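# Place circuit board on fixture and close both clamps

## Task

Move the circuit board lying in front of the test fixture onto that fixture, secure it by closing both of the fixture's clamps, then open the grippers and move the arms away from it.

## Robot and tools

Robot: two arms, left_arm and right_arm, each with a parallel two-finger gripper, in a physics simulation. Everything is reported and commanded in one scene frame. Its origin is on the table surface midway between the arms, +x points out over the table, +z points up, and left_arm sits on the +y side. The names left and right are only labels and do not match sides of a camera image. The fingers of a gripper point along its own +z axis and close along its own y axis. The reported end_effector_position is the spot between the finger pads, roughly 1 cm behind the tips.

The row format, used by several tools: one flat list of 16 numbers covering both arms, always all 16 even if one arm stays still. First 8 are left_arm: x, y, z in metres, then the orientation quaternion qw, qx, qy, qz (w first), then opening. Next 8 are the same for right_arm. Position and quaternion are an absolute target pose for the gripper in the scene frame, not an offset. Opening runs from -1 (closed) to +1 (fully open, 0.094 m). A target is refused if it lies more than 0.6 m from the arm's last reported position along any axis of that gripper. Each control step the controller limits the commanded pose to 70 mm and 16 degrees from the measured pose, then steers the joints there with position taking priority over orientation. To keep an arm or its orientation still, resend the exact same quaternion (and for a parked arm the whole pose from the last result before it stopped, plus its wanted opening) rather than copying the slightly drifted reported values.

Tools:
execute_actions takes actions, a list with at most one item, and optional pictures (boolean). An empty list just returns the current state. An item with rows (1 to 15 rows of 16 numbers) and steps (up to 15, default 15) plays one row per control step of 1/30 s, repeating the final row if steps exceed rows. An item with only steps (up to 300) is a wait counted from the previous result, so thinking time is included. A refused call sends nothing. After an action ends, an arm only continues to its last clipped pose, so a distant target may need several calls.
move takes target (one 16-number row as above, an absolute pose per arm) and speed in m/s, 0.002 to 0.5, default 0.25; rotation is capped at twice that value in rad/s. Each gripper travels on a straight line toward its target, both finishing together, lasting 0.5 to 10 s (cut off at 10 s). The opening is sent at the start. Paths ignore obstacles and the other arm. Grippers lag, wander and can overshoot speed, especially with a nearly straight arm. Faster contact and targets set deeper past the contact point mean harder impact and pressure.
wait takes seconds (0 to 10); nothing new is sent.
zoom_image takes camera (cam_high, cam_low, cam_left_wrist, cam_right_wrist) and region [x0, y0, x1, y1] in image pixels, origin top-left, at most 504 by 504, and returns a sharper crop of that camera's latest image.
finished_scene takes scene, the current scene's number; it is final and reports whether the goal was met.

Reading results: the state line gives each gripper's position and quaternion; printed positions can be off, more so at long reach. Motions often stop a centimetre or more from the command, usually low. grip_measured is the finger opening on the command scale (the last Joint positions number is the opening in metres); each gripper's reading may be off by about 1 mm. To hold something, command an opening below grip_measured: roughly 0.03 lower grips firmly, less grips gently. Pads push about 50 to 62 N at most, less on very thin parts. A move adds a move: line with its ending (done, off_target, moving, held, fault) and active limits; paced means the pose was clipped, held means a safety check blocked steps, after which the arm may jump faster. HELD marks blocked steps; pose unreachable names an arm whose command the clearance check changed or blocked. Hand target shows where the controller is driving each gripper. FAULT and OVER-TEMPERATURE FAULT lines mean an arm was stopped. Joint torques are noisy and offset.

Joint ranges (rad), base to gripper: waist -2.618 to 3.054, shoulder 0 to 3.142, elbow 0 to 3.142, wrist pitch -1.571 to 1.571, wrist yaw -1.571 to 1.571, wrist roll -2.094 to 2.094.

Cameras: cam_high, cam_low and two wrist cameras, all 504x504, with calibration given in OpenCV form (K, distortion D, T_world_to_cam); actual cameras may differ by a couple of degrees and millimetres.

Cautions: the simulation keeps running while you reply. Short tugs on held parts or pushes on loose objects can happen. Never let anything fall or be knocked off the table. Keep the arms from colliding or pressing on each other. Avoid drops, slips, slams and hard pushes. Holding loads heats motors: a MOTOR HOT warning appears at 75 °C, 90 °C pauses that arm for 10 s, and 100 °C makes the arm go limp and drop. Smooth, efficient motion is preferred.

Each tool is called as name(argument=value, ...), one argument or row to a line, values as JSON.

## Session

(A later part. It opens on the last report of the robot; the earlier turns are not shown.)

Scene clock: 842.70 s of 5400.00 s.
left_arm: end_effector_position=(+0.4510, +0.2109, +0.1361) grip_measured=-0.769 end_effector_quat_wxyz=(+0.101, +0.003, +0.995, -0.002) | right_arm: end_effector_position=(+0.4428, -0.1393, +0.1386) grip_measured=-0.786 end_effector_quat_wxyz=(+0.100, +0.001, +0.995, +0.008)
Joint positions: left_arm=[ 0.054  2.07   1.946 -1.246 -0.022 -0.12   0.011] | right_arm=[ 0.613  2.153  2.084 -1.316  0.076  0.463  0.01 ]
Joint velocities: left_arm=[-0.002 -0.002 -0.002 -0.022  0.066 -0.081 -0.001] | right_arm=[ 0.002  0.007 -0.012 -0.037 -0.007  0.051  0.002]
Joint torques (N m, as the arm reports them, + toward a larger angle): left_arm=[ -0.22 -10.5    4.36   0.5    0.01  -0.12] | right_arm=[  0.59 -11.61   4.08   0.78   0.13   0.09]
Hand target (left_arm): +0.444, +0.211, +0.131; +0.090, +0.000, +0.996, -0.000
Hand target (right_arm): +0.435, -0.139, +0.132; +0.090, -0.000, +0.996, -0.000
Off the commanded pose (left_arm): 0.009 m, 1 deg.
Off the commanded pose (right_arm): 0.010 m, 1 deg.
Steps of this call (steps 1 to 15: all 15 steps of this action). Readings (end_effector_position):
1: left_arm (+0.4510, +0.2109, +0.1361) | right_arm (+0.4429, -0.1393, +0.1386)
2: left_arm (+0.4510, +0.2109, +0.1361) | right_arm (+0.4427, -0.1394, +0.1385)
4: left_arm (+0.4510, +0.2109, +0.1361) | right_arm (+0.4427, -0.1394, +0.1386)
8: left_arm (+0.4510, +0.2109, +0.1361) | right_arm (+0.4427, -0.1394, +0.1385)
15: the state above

move(
  target=[0.451,0.211,0.14,0.09,0,0.996,0,-0.4,0.443,-0.139,0.142,0.09,0,0.996,0,-0.4],
)

move(
  target=[0.451,0.211,0.23,0.15,0,0.989,0,-1,0.443,-0.139,0.23,0.15,0,0.989,0,-1],
)

move(
  target=[0.39,0.323,0.2,0.11,0,0.994,0,-0.5,0.39,-0.243,0.2,0.11,0,0.994,0,-0.5],
)

move(
  target=[0.40,0.323,0.135,0.08,0,0.997,0,-0.5,0.40,-0.243,0.135,0.08,0,0.997,0,-0.5],
)

Scene clock: 851.63 s of 5400.00 s.
left_arm: end_effector_position=(+0.4500, +0.2119, +0.1455) grip_measured=-0.402 end_effector_quat_wxyz=(+0.101, +0.003, +0.995, +0.001) | right_arm: end_effector_position=(+0.4408, -0.1396, +0.1393) grip_measured=-0.402 end_effector_quat_wxyz=(+0.088, +0.001, +0.996, +0.003)
Joint positions: left_arm=[ 0.054  2.07   1.984 -1.283 -0.027 -0.12   0.028] | right_arm=[ 0.614  2.177  2.13  -1.363  0.073  0.463  0.028]
Joint velocities: left_arm=[-0.017 -0.007 -0.002 -0.081 -0.037  0.037  0.   ] | right_arm=[ 0.002 -0.007 -0.002  0.051 -0.037  0.037 -0.   ]
Joint torques (N m, as the arm reports them, + toward a larger angle): left_arm=[ 0.17 -7.87  8.    0.35  0.09 -0.12] | right_arm=[  0.03 -10.13   8.7    0.58   0.14   0.01]
Hand target (left_arm): +0.451, +0.211, +0.140; +0.091, +0.000, +0.996, -0.000
Hand target (right_arm): +0.443, -0.139, +0.142; +0.091, -0.000, +0.996, +0.000
Off the commanded pose (left_arm): 0.006 m, 1 deg.
Off the commanded pose (right_arm): 0.004 m, 0 deg.
After step 90, 5.10 s passed at rest.
move: done
camera_calibration (this result's frames):
cam_left_wrist: T_world_to_cam=[[-0.219536, -0.974777, -0.0401814, 0.306269], [-0.962586, 0.209717, 0.171601, 0.407479], [-0.158846, 0.0763507, -0.984347, 0.278027], [0, 0, 0, 1]] pos_world=[0.503634, 0.191861, 0.216058]
cam_right_wrist: T_world_to_cam=[[0.420759, -0.906646, -0.0309173, -0.305338], [-0.846252, -0.404553, 0.346691, 0.295602], [-0.326833, -0.119709, -0.93747, 0.355208], [0, 0, 0, 1]] pos_world=[0.494721, -0.114725, 0.221075]

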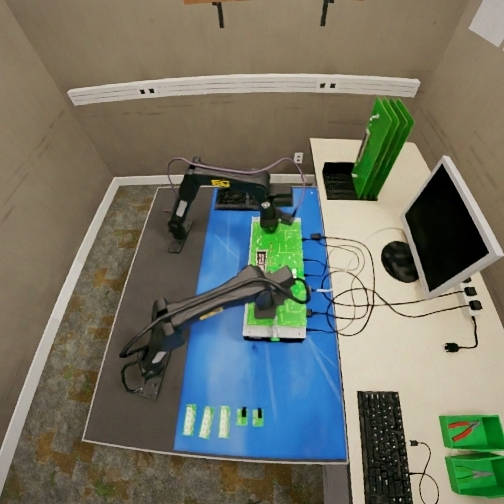

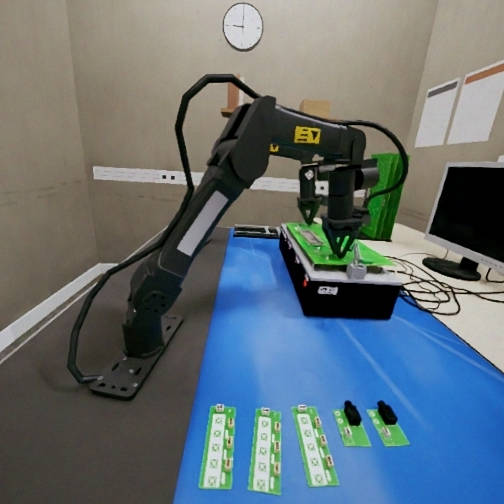

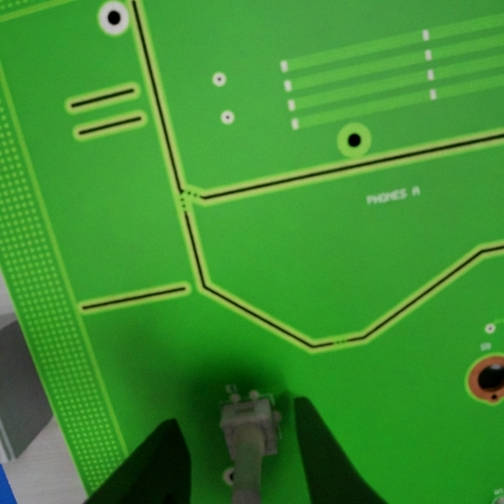

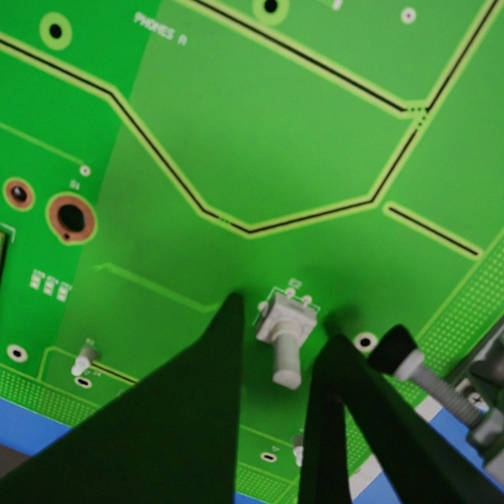

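Scene clock: 852.63 s of 5400.00 s.
left_arm: end_effector_position=(+0.4471, +0.2124, +0.2233) grip_measured=-0.891 end_effector_quat_wxyz=(+0.137, +0.002, +0.991, -0.001) | right_arm: end_effector_position=(+0.4398, -0.1379, +0.2089) grip_measured=-0.818 end_effector_quat_wxyz=(+0.133, -0.002, +0.991, +0.008)
Joint positions: left_arm=[ 0.051  2.088  2.318 -1.527 -0.034 -0.122  0.005] | right_arm=[ 0.632  2.189  2.424 -1.561  0.11   0.468  0.009]
Joint velocities: left_arm=[-0.012 -0.007  0.002  0.022 -0.051 -0.007 -0.   ] | right_arm=[-0.007  0.002  0.007 -0.007 -0.095 -0.022  0.   ]
Joint torques (N m, as the arm reports them, + toward a larger angle): left_arm=[-0.51 -9.01  8.57  0.6  -0.07 -0.15] | right_arm=[  0.27 -12.31   9.15   0.87   0.38   0.06]
Hand target (left_arm): +0.452, +0.211, +0.230; +0.150, -0.000, +0.989, +0.000
Hand target (right_arm): +0.443, -0.139, +0.230; +0.165, +0.000, +0.986, +0.009
Off the commanded pose (left_arm): 0.008 m, 1 deg.
Off the commanded pose (right_arm): 0.021 m, 2 deg.
joint sent to its limit (right arm) — the command would take joint 4 (wrist pitch) past its lower limit, so that joint was sent only as far as its limit.
move: off_target (right_arm)
camera_calibration (this result's frames):
cam_left_wrist: T_world_to_cam=[[-0.214909, -0.975188, -0.0531332, 0.310148], [-0.972757, 0.208896, 0.100527, 0.41189], [-0.0869332, 0.0732899, -0.993515, 0.324654], [0, 0, 0, 1]] pos_world=[0.495546, 0.192616, 0.297622]
cam_right_wrist: T_world_to_cam=[[0.428055, -0.903753, 0.000431196, -0.310611], [-0.871212, -0.412515, 0.266121, 0.297984], [-0.240329, -0.11429, -0.96394, 0.38862], [0, 0, 0, 1]] pos_world=[0.485963, -0.113377, 0.295441]

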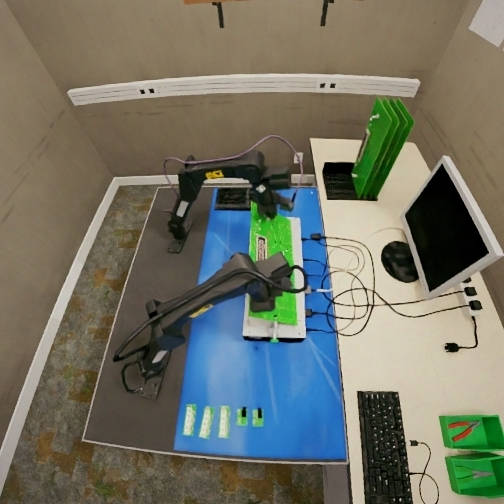

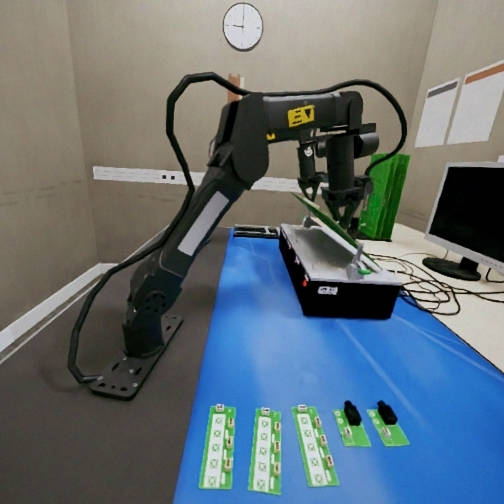

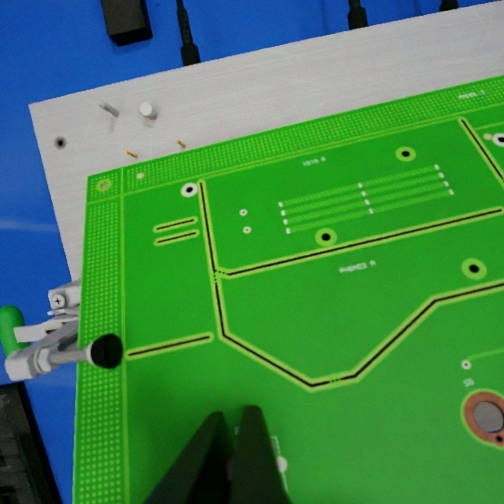

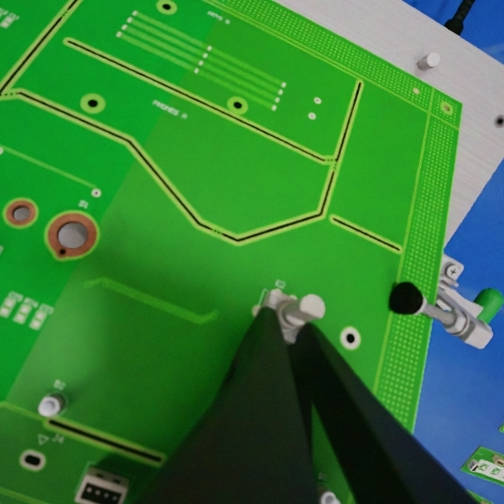

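Scene clock: 853.80 s of 5400.00 s.
left_arm: end_effector_position=(+0.3900, +0.3259, +0.1951) grip_measured=-0.502 end_effector_quat_wxyz=(+0.101, -0.007, +0.995, +0.004) | right_arm: end_effector_position=(+0.3915, -0.2445, +0.1995) grip_measured=-0.502 end_effector_quat_wxyz=(+0.106, +0.005, +0.994, -0.007)
Joint positions: left_arm=[ 0.354  1.858  1.886 -1.398  0.026  0.156  0.023] | right_arm=[ 0.421  1.812  1.842 -1.401  0.071  0.278  0.023]
Joint velocities: left_arm=[ 0.002 -0.012 -0.007  0.007  0.022 -0.022  0.001] | right_arm=[-0.007 -0.007 -0.017  0.022  0.066 -0.081 -0.001]
Joint torques (N m, as the arm reports them, + toward a larger angle): left_arm=[-0.27 -9.74  4.92  0.51  0.09  0.01] | right_arm=[-0.04 -9.53  4.97  0.92 -0.07 -0.05]
Hand target (left_arm): +0.387, +0.322, +0.200; +0.109, +0.000, +0.994, +0.000
Hand target (right_arm): +0.388, -0.243, +0.201; +0.108, -0.000, +0.994, -0.000
Off the commanded pose (left_arm): 0.006 m, 1 deg.
Off the commanded pose (right_arm): 0.002 m, 1 deg.
move: done
camera_calibration (this result's frames):
cam_left_wrist: T_world_to_cam=[[-0.200534, -0.978713, -0.0436627, 0.400738], [-0.966331, 0.19027, 0.173212, 0.324815], [-0.161217, 0.0769276, -0.983916, 0.309275], [0, 0, 0, 1]] pos_world=[0.444101, 0.306613, 0.265537]
cam_right_wrist: T_world_to_cam=[[0.411906, -0.911225, 0.00164339, -0.381982], [-0.862411, -0.389257, 0.323615, 0.205231], [-0.294246, -0.134716, -0.946187, 0.368302], [0, 0, 0, 1]] pos_world=[0.442705, -0.218568, 0.282695]

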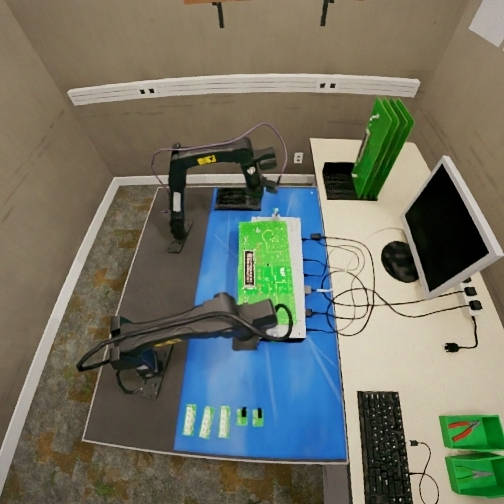

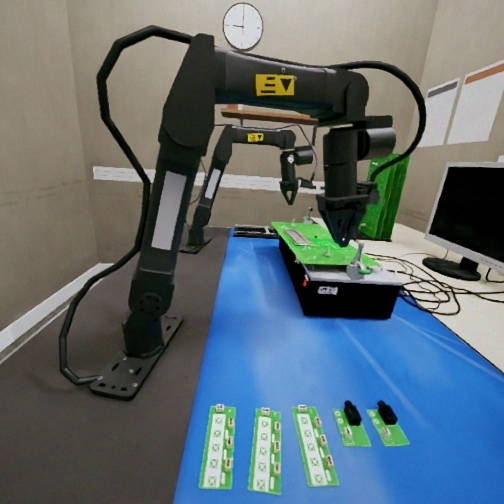

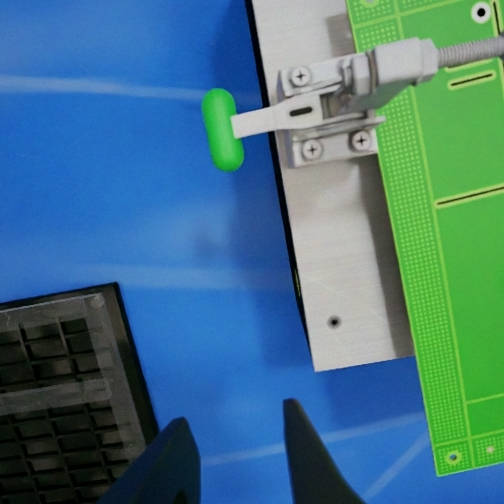

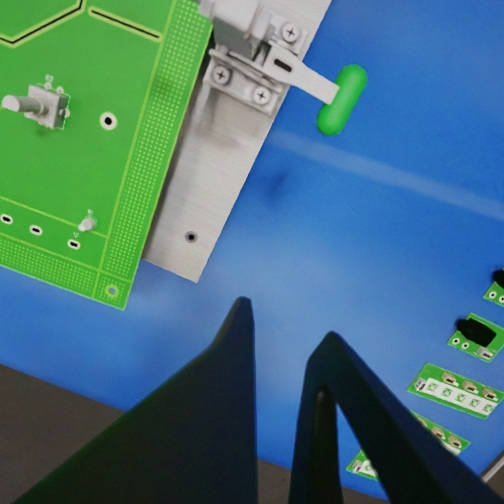

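Scene clock: 854.80 s of 5400.00 s.
left_arm: end_effector_position=(+0.3992, +0.3258, +0.1414) grip_measured=-0.502 end_effector_quat_wxyz=(+0.086, -0.005, +0.996, +0.001) | right_arm: end_effector_position=(+0.3996, -0.2419, +0.1374) grip_measured=-0.502 end_effector_quat_wxyz=(+0.082, -0.000, +0.997, -0.005)
Joint positions: left_arm=[ 0.35   1.889  1.716 -1.227  0.026  0.156  0.023] | right_arm=[ 0.413  1.853  1.654 -1.216  0.053  0.263  0.023]
Joint velocities: left_arm=[-0.027 -0.002 -0.012 -0.066 -0.022 -0.007  0.001] | right_arm=[-0.012 -0.007 -0.017 -0.066 -0.051 -0.051 -0.   ]
Joint torques (N m, as the arm reports them, + toward a larger angle): left_arm=[-0.61 -7.51  5.88  0.48  0.04  0.01] | right_arm=[-0.64 -8.7   5.57  0.8  -0.1  -0.07]
Hand target (left_arm): +0.399, +0.323, +0.135; +0.080, +0.000, +0.997, -0.000
Hand target (right_arm): +0.399, -0.243, +0.135; +0.080, -0.000, +0.997, -0.000
Off the commanded pose (left_arm): 0.007 m, 1 deg.
Off the commanded pose (right_arm): 0.003 m, 1 deg.
move: done
camera_calibration (this result's frames):
cam_left_wrist: T_world_to_cam=[[-0.205761, -0.978053, -0.0327884, 0.400472], [-0.960041, 0.19525, 0.200494, 0.335021], [-0.189692, 0.0727321, -0.979146, 0.269946], [0, 0, 0, 1]] pos_world=[0.455242, 0.306636, 0.210277]
cam_right_wrist: T_world_to_cam=[[0.42036, -0.907126, -0.0204759, -0.382229], [-0.841956, -0.398374, 0.36388, 0.217358], [-0.338242, -0.135721, -0.931221, 0.327564], [0, 0, 0, 1]] pos_world=[0.454476, -0.215683, 0.218115]

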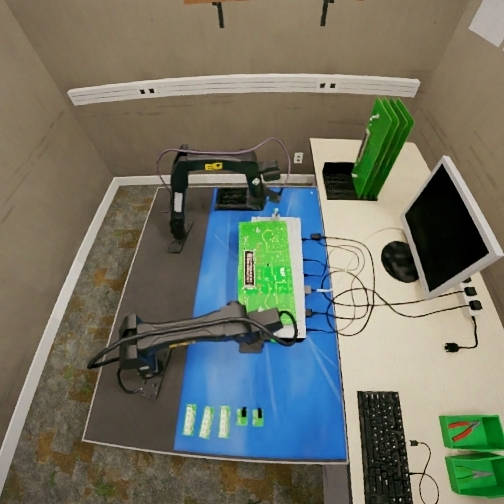

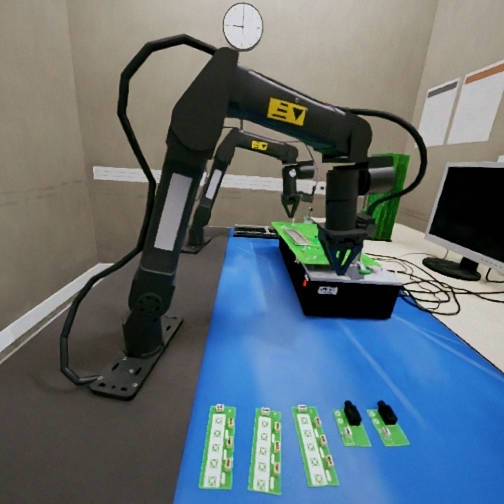

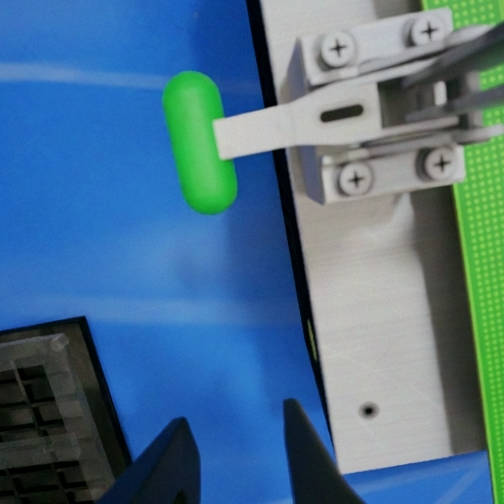

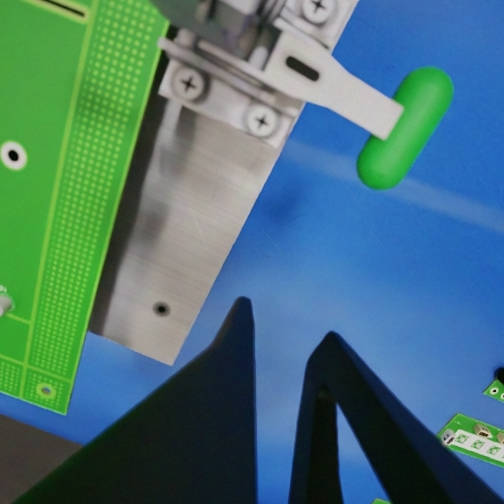

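move(
  target=[0.40,0.30,0.23,0.15,0,0.989,0,-0.4,0.40,-0.22,0.23,0.15,0,0.989,0,-0.4],
)

move(
  target=[0.42,0.211,0.23,0.15,0,0.989,0,-0.4,0.42,-0.139,0.23,0.15,0,0.989,0,-0.4],
)

Scene clock: 860.53 s of 5400.00 s.
left_arm: end_effector_position=(+0.4034, +0.3025, +0.2267) grip_measured=-0.402 end_effector_quat_wxyz=(+0.152, +0.001, +0.988, +0.003) | right_arm: end_effector_position=(+0.4003, -0.2196, +0.2223) grip_measured=-0.402 end_effector_quat_wxyz=(+0.142, -0.002, +0.990, +0.004)
Joint positions: left_arm=[ 0.29   1.831  1.956 -1.392  0.026  0.107  0.028] | right_arm=[ 0.482  1.829  1.942 -1.412  0.085  0.321  0.028]
Joint velocities: left_arm=[-0.002 -0.017 -0.002  0.051 -0.11  -0.022 -0.001] | right_arm=[-0.012 -0.002 -0.012 -0.022 -0.081  0.037 -0.   ]
Joint torques (N m, as the arm reports them, + toward a larger angle): left_arm=[-0.49 -7.65  7.47  0.45  0.1  -0.13] | right_arm=[ 0.21 -8.19  8.27  0.82  0.26  0.12]
Hand target (left_arm): +0.401, +0.300, +0.230; +0.151, -0.000, +0.989, +0.001
Hand target (right_arm): +0.401, -0.219, +0.230; +0.151, +0.001, +0.989, +0.001
Off the commanded pose (left_arm): 0.005 m, 0 deg.
Off the commanded pose (right_arm): 0.008 m, 1 deg.
After step 90, 1.63 s passed at rest.
move: done
camera_calibration (this result's frames):
cam_left_wrist: T_world_to_cam=[[-0.210515, -0.975312, -0.0667117, 0.39017], [-0.975836, 0.205561, 0.0740847, 0.358436], [-0.0585424, 0.0806956, -0.995018, 0.304287], [0, 0, 0, 1]] pos_world=[0.449725, 0.282302, 0.302245]
cam_right_wrist: T_world_to_cam=[[0.426123, -0.904547, 0.0146222, -0.370158], [-0.876586, -0.408848, 0.25385, 0.232015], [-0.223641, -0.120989, -0.967133, 0.375239], [0, 0, 0, 1]] pos_world=[0.445033, -0.194567, 0.309422]

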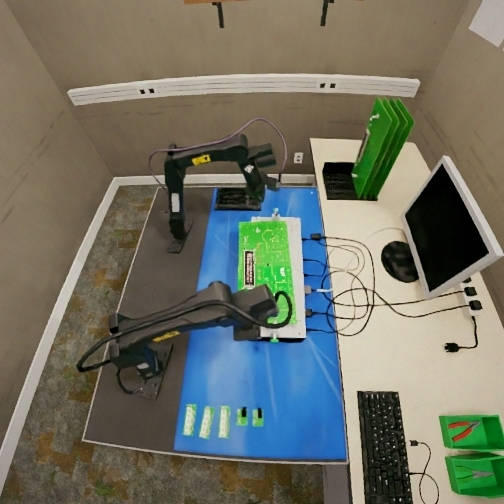

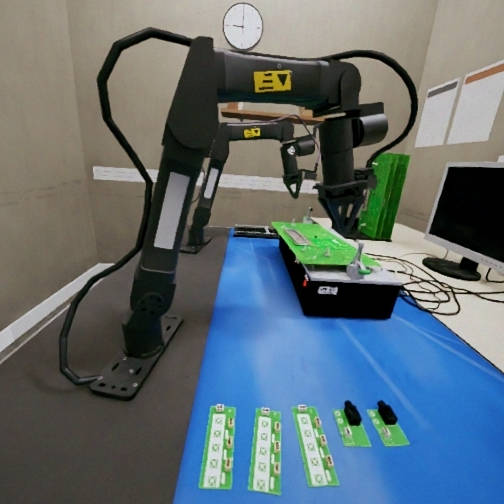

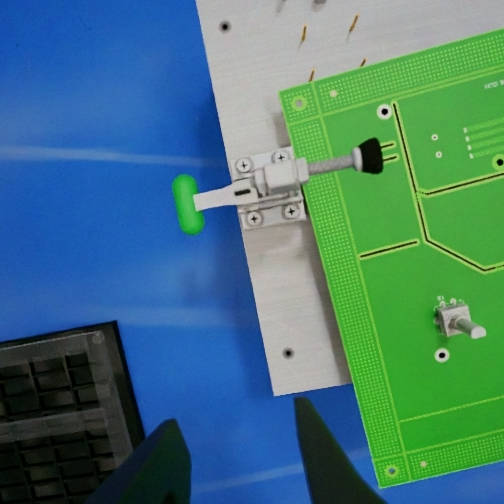

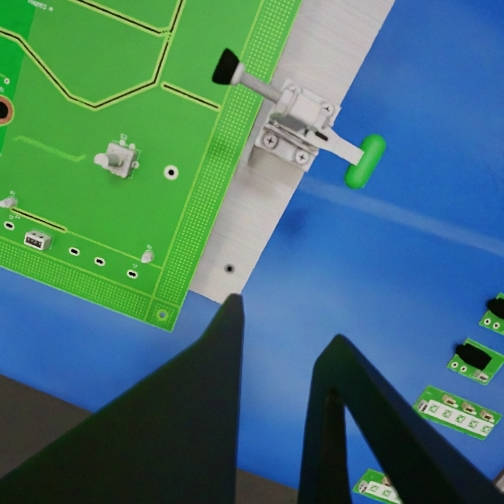

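Scene clock: 861.70 s of 5400.00 s.
left_arm: end_effector_position=(+0.4203, +0.2078, +0.2316) grip_measured=-0.402 end_effector_quat_wxyz=(+0.157, +0.007, +0.988, -0.005) | right_arm: end_effector_position=(+0.4174, -0.1360, +0.2256) grip_measured=-0.402 end_effector_quat_wxyz=(+0.145, -0.008, +0.989, +0.004)
Joint positions: left_arm=[ 0.031  1.912  2.082 -1.427 -0.035 -0.131  0.028] | right_arm=[ 0.67   2.088  2.326 -1.55   0.135  0.491  0.028]
Joint velocities: left_arm=[-0.002 -0.017 -0.002 -0.022  0.007  0.007  0.   ] | right_arm=[-0.007  0.002  0.012  0.007 -0.022 -0.022  0.   ]
Joint torques (N m, as the arm reports them, + toward a larger angle): left_arm=[ 0.43 -6.82  7.79  0.54 -0.07 -0.13] | right_arm=[-0.4  -9.1   8.49  0.79  0.25  0.1 ]
Hand target (left_arm): +0.422, +0.211, +0.230; +0.151, +0.000, +0.989, -0.000
Hand target (right_arm): +0.421, -0.139, +0.230; +0.152, -0.000, +0.988, +0.001
Off the commanded pose (left_arm): 0.004 m, 1 deg.
Off the commanded pose (right_arm): 0.006 m, 1 deg.
move: done
camera_calibration (this result's frames):
cam_left_wrist: T_world_to_cam=[[-0.223252, -0.97322, -0.0547852, 0.303826], [-0.973627, 0.219931, 0.0606696, 0.393169], [-0.0469959, 0.0668849, -0.996653, 0.316145], [0, 0, 0, 1]] pos_world=[0.465487, 0.188074, 0.307878]
cam_right_wrist: T_world_to_cam=[[0.43631, -0.899609, 0.0183671, -0.306208], [-0.873649, -0.418658, 0.247918, 0.279077], [-0.21534, -0.124215, -0.968607, 0.388772], [0, 0, 0, 1]] pos_world=[0.461135, -0.110338, 0.313003]

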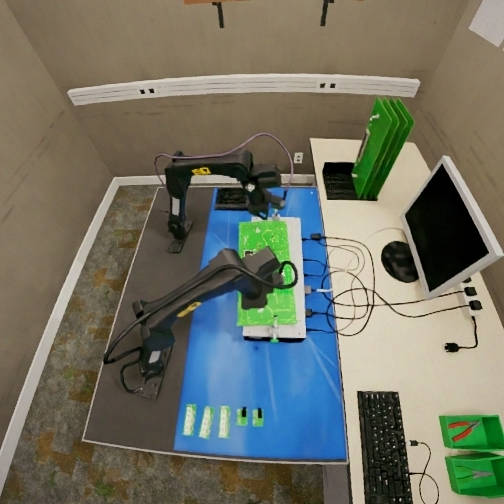

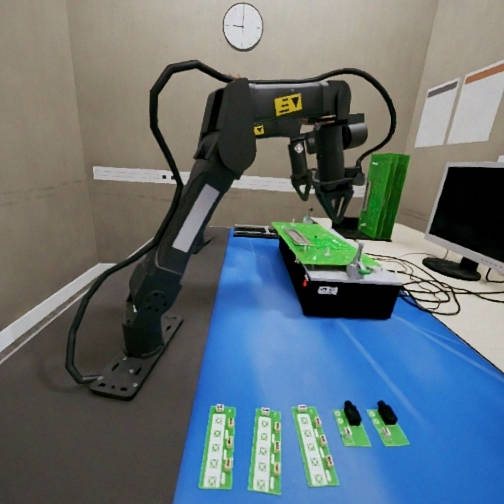

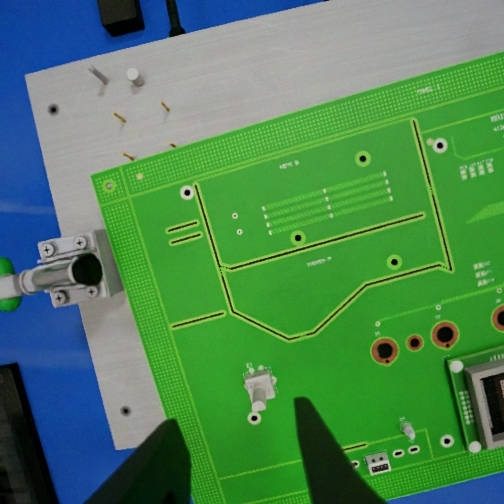

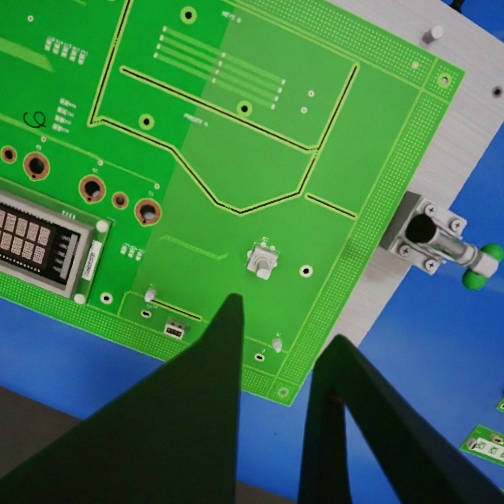

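move(
  target=[0.393,0.213,0.17,0.1,0,0.995,0,-0.3,0.419,-0.142,0.17,0.1,0,0.995,0,-0.3],
)

move(
  target=[0.393,0.213,0.127,0.09,0,0.996,0,-0.3,0.419,-0.142,0.126,0.09,0,0.996,0,-0.3],
  speed=0.06,
)

Scene clock: 888.83 s of 5400.00 s.
left_arm: end_effector_position=(+0.3938, +0.2118, +0.1647) grip_measured=-0.302 end_effector_quat_wxyz=(+0.091, +0.007, +0.996, +0.004) | right_arm: end_effector_position=(+0.4191, -0.1410, +0.1718) grip_measured=-0.302 end_effector_quat_wxyz=(+0.103, +0.000, +0.995, -0.004)
Joint positions: left_arm=[ 0.031  1.862  1.771 -1.3   -0.035 -0.134  0.033] | right_arm=[ 0.647  2.087  2.116 -1.422  0.106  0.492  0.033]
Joint velocities: left_arm=[ 0.002  0.012 -0.002 -0.007  0.007  0.007  0.   ] | right_arm=[-0.002  0.007  0.017 -0.037  0.051 -0.007  0.001]
Joint torques (N m, as the arm reports them, + toward a larger angle): left_arm=[ 0.45 -9.9   5.61  0.47  0.06 -0.11] | right_arm=[ -0.49 -10.91   5.09   0.82  -0.05  -0.05]
Hand target (left_arm): +0.392, +0.213, +0.170; +0.100, +0.001, +0.995, -0.001
Hand target (right_arm): +0.418, -0.143, +0.170; +0.100, -0.000, +0.995, -0.001
Off the commanded pose (left_arm): 0.006 m, 1 deg.
Off the commanded pose (right_arm): 0.002 m, 1 deg.
After step 90, 23.10 s passed at rest.
move: done
camera_calibration (this result's frames):
cam_left_wrist: T_world_to_cam=[[-0.226958, -0.972933, -0.0434914, 0.297638], [-0.957509, 0.214755, 0.1925, 0.343584], [-0.17795, 0.0853328, -0.980333, 0.292928], [0, 0, 0, 1]] pos_world=[0.448663, 0.1908, 0.233972]
cam_right_wrist: T_world_to_cam=[[0.420548, -0.90726, -0.00441965, -0.30104], [-0.85678, -0.398742, 0.327006, 0.27397], [-0.298442, -0.133735, -0.945012, 0.365822], [0, 0, 0, 1]] pos_world=[0.47051, -0.114955, 0.254785]

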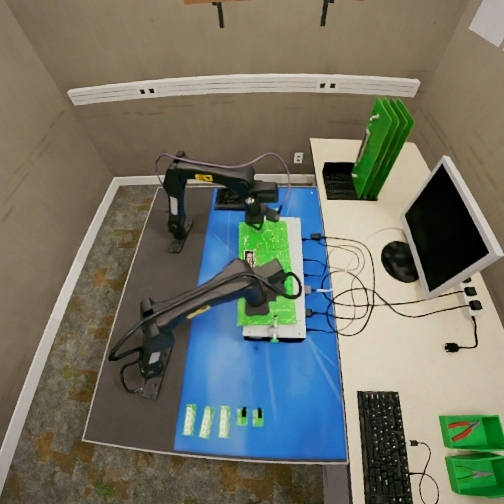

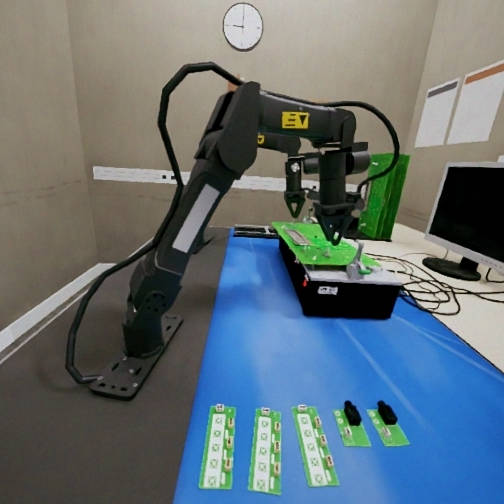

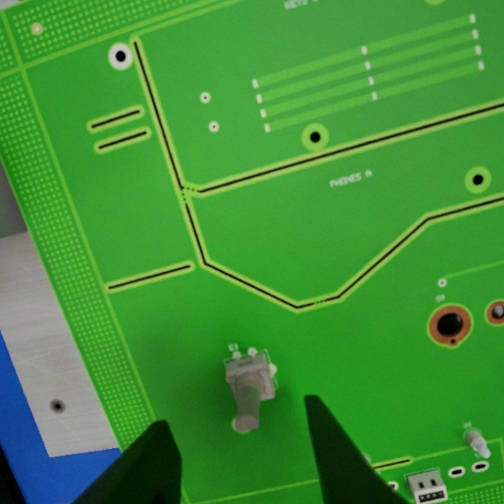

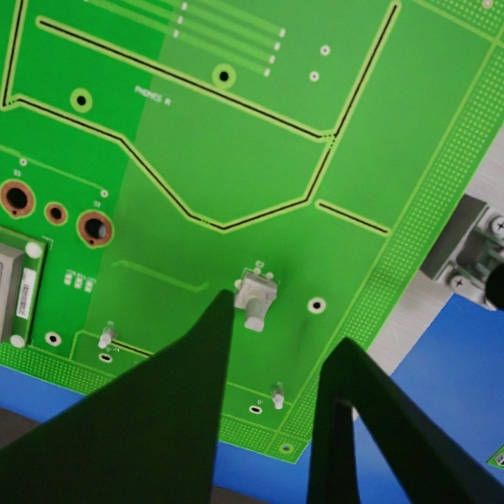

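Scene clock: 890.00 s of 5400.00 s.
left_arm: end_effector_position=(+0.3940, +0.2112, +0.1332) grip_measured=-0.302 end_effector_quat_wxyz=(+0.091, +0.007, +0.996, +0.003) | right_arm: end_effector_position=(+0.4172, -0.1410, +0.1360) grip_measured=-0.302 end_effector_quat_wxyz=(+0.095, -0.000, +0.995, -0.006)
Joint positions: left_arm=[ 0.031  1.852  1.633 -1.171 -0.032 -0.134  0.033] | right_arm=[ 0.647  2.065  1.941 -1.285  0.101  0.492  0.033]
Joint velocities: left_arm=[ 0.007  0.007 -0.017  0.007 -0.007 -0.095  0.001] | right_arm=[ 0.022 -0.007  0.002 -0.022 -0.037 -0.066 -0.001]
Joint torques (N m, as the arm reports them, + toward a larger angle): left_arm=[ 0.83 -8.38  4.39  0.6   0.07 -0.16] | right_arm=[ -0.73 -10.22   3.8    1.06  -0.1   -0.06]
Hand target (left_arm): +0.392, +0.213, +0.127; +0.090, +0.000, +0.996, +0.000
Hand target (right_arm): +0.418, -0.142, +0.126; +0.089, -0.000, +0.996, -0.000
Off the commanded pose (left_arm): 0.007 m, 1 deg.
Off the commanded pose (right_arm): 0.010 m, 1 deg.
move: done
camera_calibration (this result's frames):
cam_left_wrist: T_world_to_cam=[[-0.227424, -0.972936, -0.0409046, 0.295662], [-0.957403, 0.215723, 0.191946, 0.349824], [-0.177927, 0.0828152, -0.980553, 0.262737], [0, 0, 0, 1]] pos_world=[0.448911, 0.190437, 0.202574]
cam_right_wrist: T_world_to_cam=[[0.421597, -0.906743, -0.00852168, -0.300169], [-0.850604, -0.398716, 0.34278, 0.279331], [-0.314211, -0.137266, -0.939377, 0.336797], [0, 0, 0, 1]] pos_world=[0.469976, -0.114572, 0.218073]

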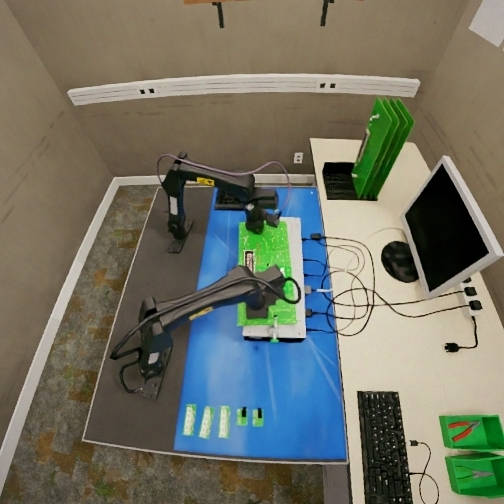

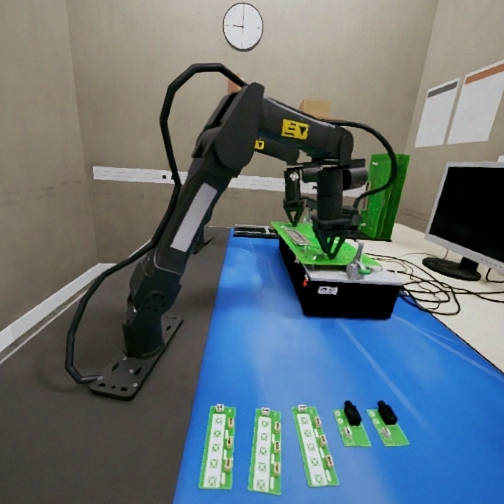

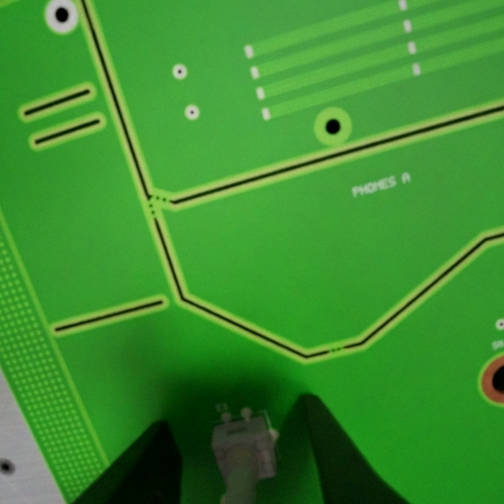

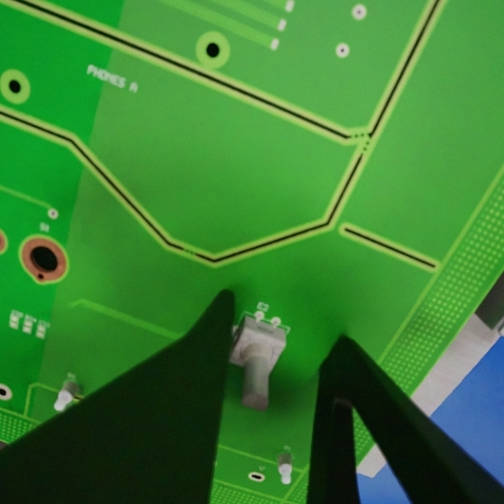

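move(
  target=[0.394,0.212,0.127,0.09,0,0.996,0,-0.84,0.418,-0.138,0.127,0.09,0,0.996,0,-0.84],
)

move(
  target=[0.394,0.212,0.16,0.09,0,0.996,0,-0.84,0.418,-0.138,0.16,0.09,0,0.996,0,-0.84],
  speed=0.06,
)

move(
  target=[0.452,0.209,0.16,0.09,0,0.996,0,-0.84,0.434,-0.141,0.16,0.09,0,0.996,0,-0.84],
  speed=0.05,
)

Scene clock: 897.30 s of 5400.00 s.
left_arm: end_effector_position=(+0.3956, +0.2095, +0.1335) grip_measured=-0.765 end_effector_quat_wxyz=(+0.095, +0.004, +0.996, -0.002) | right_arm: end_effector_position=(+0.4180, -0.1387, +0.1362) grip_measured=-0.793 end_effector_quat_wxyz=(+0.097, -0.001, +0.995, -0.002)
Joint positions: left_arm=[ 0.031  1.852  1.633 -1.164 -0.023 -0.142  0.011] | right_arm=[ 0.649  2.065  1.941 -1.278  0.097  0.492  0.01 ]
Joint velocities: left_arm=[-0.002  0.007 -0.017 -0.037 -0.022 -0.037 -0.   ] | right_arm=[ 0.012 -0.012 -0.012 -0.037  0.022 -0.051  0.001]
Joint torques (N m, as the arm reports them, + toward a larger angle): left_arm=[ 0.47 -8.24  5.    0.55 -0.05 -0.07] | right_arm=[-0.28 -9.66  4.96  0.94 -0.05  0.03]
Hand target (left_arm): +0.394, +0.212, +0.127; +0.090, -0.000, +0.996, -0.000
Hand target (right_arm): +0.418, -0.138, +0.127; +0.090, +0.000, +0.996, -0.000
Off the commanded pose (left_arm): 0.007 m, 1 deg.
Off the commanded pose (right_arm): 0.009 m, 1 deg.
After step 90, 3.60 s passed at rest.
move: done
camera_calibration (this result's frames):
cam_left_wrist: T_world_to_cam=[[-0.221754, -0.974579, -0.0319532, 0.291238], [-0.959782, 0.212367, 0.183627, 0.354457], [-0.172174, 0.0713883, -0.982476, 0.263846], [0, 0, 0, 1]] pos_world=[0.450212, 0.189724, 0.20344]
cam_right_wrist: T_world_to_cam=[[0.423999, -0.905568, -0.0131234, -0.298688], [-0.851044, -0.403342, 0.336214, 0.281343], [-0.309757, -0.131386, -0.941694, 0.33676], [0, 0, 0, 1]] pos_world=[0.470392, -0.11276, 0.218614]

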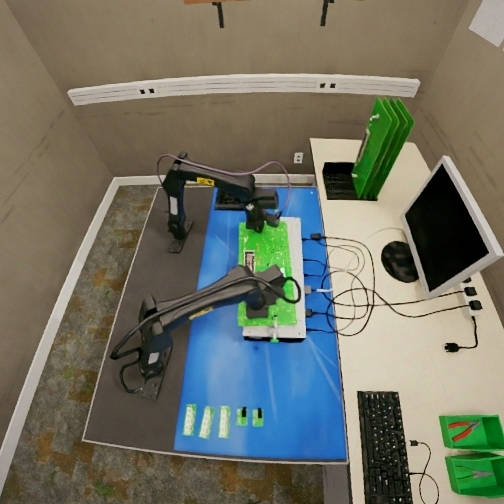

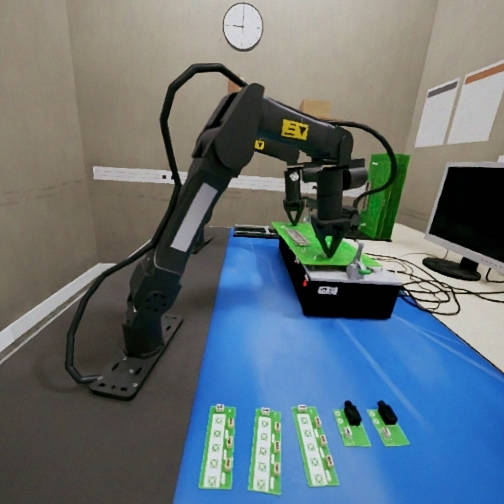

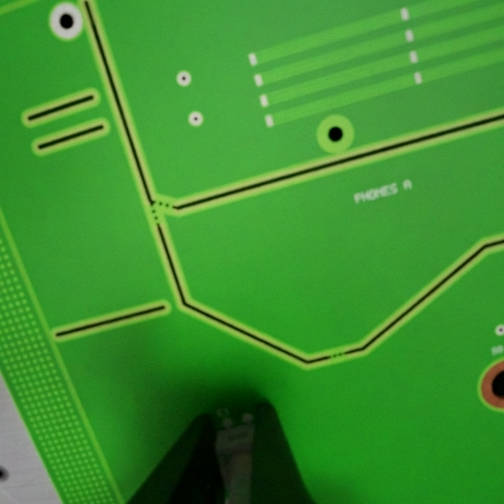

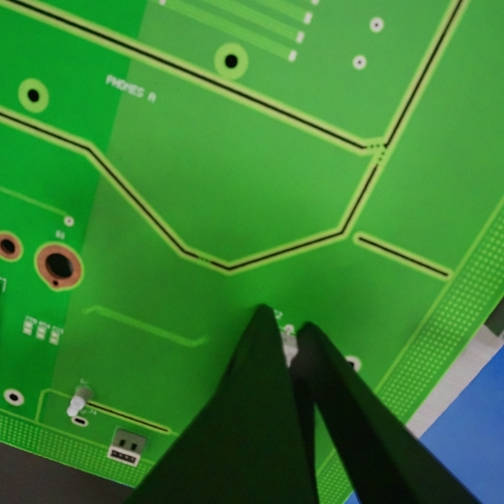

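Scene clock: 898.23 s of 5400.00 s.
left_arm: end_effector_position=(+0.3915, +0.2105, +0.1555) grip_measured=-0.765 end_effector_quat_wxyz=(+0.089, +0.003, +0.996, -0.000) | right_arm: end_effector_position=(+0.4134, -0.1378, +0.1538) grip_measured=-0.793 end_effector_quat_wxyz=(+0.083, -0.003, +0.997, -0.000)
Joint positions: left_arm=[ 0.031  1.852  1.722 -1.265 -0.025 -0.142  0.011] | right_arm=[ 0.649  2.09   2.054 -1.39   0.08   0.492  0.01 ]
Joint velocities: left_arm=[-0.012 -0.012 -0.002 -0.051  0.022  0.022 -0.003] | right_arm=[-0.002  0.002 -0.002 -0.022 -0.081 -0.022 -0.001]
Joint torques (N m, as the arm reports them, + toward a larger angle): left_arm=[ 0.47 -7.43  8.44  0.29  0.02 -0.08] | right_arm=[-0.28 -9.7   9.17  0.56  0.14  0.03]
Hand target (left_arm): +0.394, +0.212, +0.160; +0.090, +0.000, +0.996, -0.000
Hand target (right_arm): +0.418, -0.138, +0.160; +0.090, -0.000, +0.996, +0.000
Off the commanded pose (left_arm): 0.005 m, 0 deg.
Off the commanded pose (right_arm): 0.008 m, 1 deg.
move: done
camera_calibration (this result's frames):
cam_left_wrist: T_world_to_cam=[[-0.221044, -0.97471, -0.0328592, 0.291858], [-0.957925, 0.210666, 0.194935, 0.34408], [-0.183082, 0.0745658, -0.980266, 0.287884], [0, 0, 0, 1]] pos_world=[0.446823, 0.190525, 0.22472]
cam_right_wrist: T_world_to_cam=[[0.425784, -0.904386, -0.0281601, -0.293977], [-0.839995, -0.406654, 0.359223, 0.26329], [-0.336327, -0.129297, -0.932827, 0.362016], [0, 0, 0, 1]] pos_world=[0.468089, -0.111993, 0.23484]

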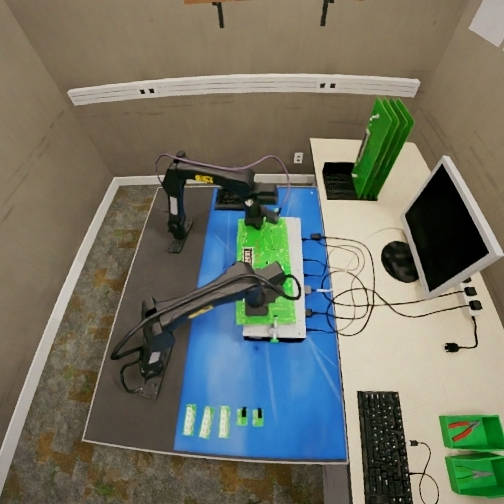

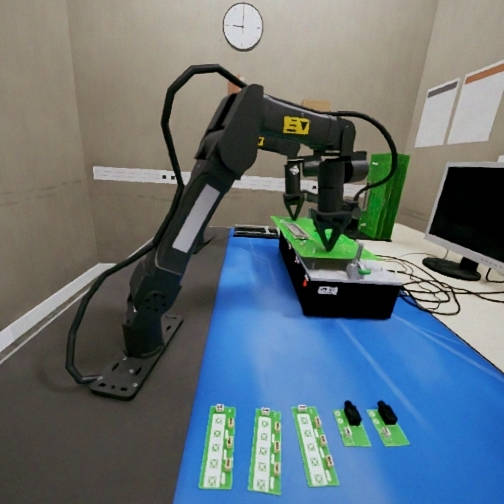

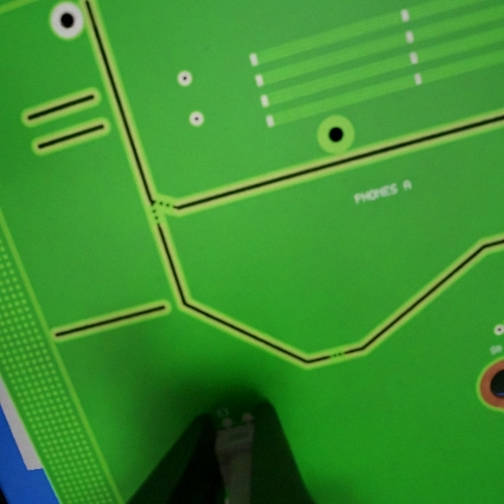

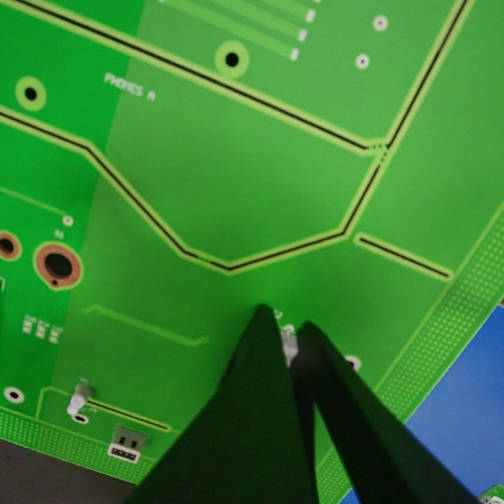

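Scene clock: 899.73 s of 5400.00 s.
left_arm: end_effector_position=(+0.4402, +0.2108, +0.1539) grip_measured=-0.765 end_effector_quat_wxyz=(+0.069, +0.010, +0.998, +0.006) | right_arm: end_effector_position=(+0.4332, -0.1386, +0.1501) grip_measured=-0.793 end_effector_quat_wxyz=(+0.087, +0.009, +0.996, +0.001)
Joint positions: left_arm=[ 0.047  2.113  2.094 -1.416 -0.03  -0.114  0.011] | right_arm=[ 0.626  2.162  2.151 -1.405  0.079  0.492  0.01 ]
Joint velocities: left_arm=[-0.002  0.007  0.007 -0.037  0.037 -0.037  0.   ] | right_arm=[-0.012 -0.002  0.012 -0.022  0.022  0.022 -0.001]
Joint torques (N m, as the arm reports them, + toward a larger angle): left_arm=[ 0.39 -9.16  8.91  0.56  0.06 -0.17] | right_arm=[ -0.43 -11.01   9.19   0.45   0.08  -0.2 ]
Hand target (left_arm): +0.452, +0.210, +0.160; +0.090, +0.000, +0.996, -0.000
Hand target (right_arm): +0.434, -0.141, +0.160; +0.091, +0.000, +0.996, +0.000
Off the commanded pose (left_arm): 0.013 m, 3 deg.
Off the commanded pose (right_arm): 0.010 m, 1 deg.
move: off_target (left_arm)
camera_calibration (this result's frames):
cam_left_wrist: T_world_to_cam=[[-0.233695, -0.971563, -0.0381053, 0.30859], [-0.946761, 0.218455, 0.236475, 0.378094], [-0.221426, 0.0913395, -0.97089, 0.307154], [0, 0, 0, 1]] pos_world=[0.498093, 0.189163, 0.220562]
cam_right_wrist: T_world_to_cam=[[0.405264, -0.913735, -0.0291315, -0.29551], [-0.851999, -0.389052, 0.350336, 0.289903], [-0.331448, -0.117159, -0.936171, 0.36511], [0, 0, 0, 1]] pos_world=[0.487772, -0.114455, 0.231633]

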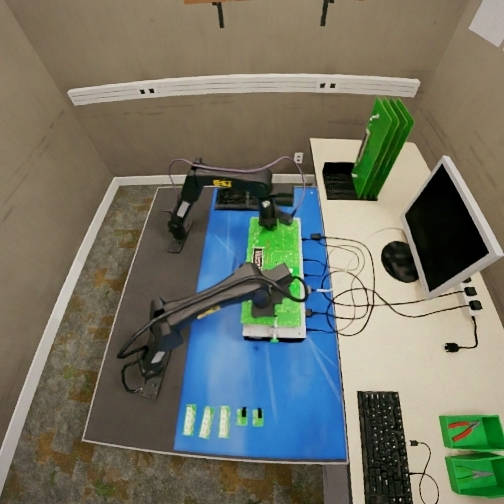

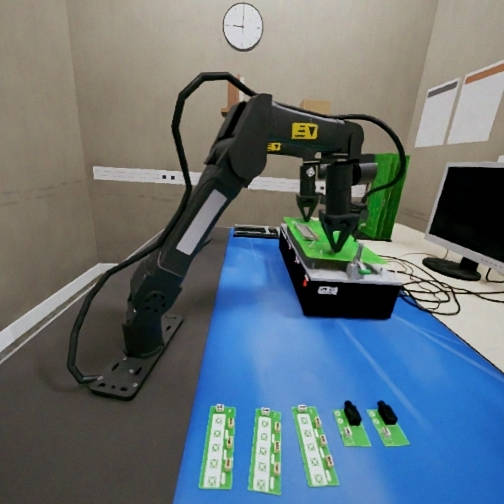

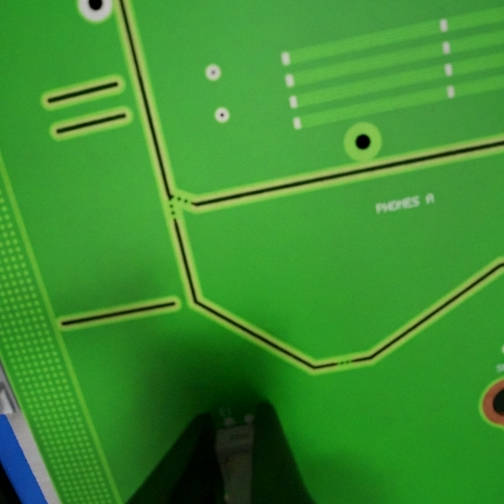

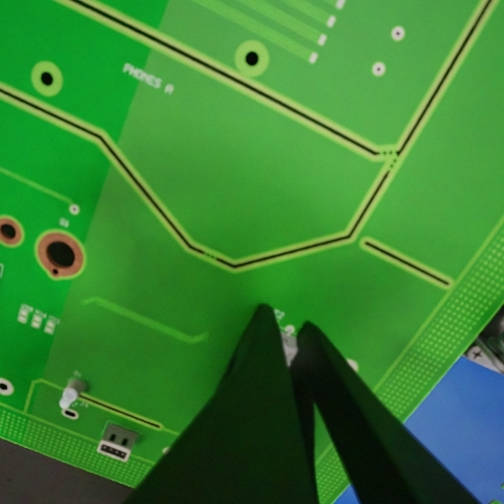

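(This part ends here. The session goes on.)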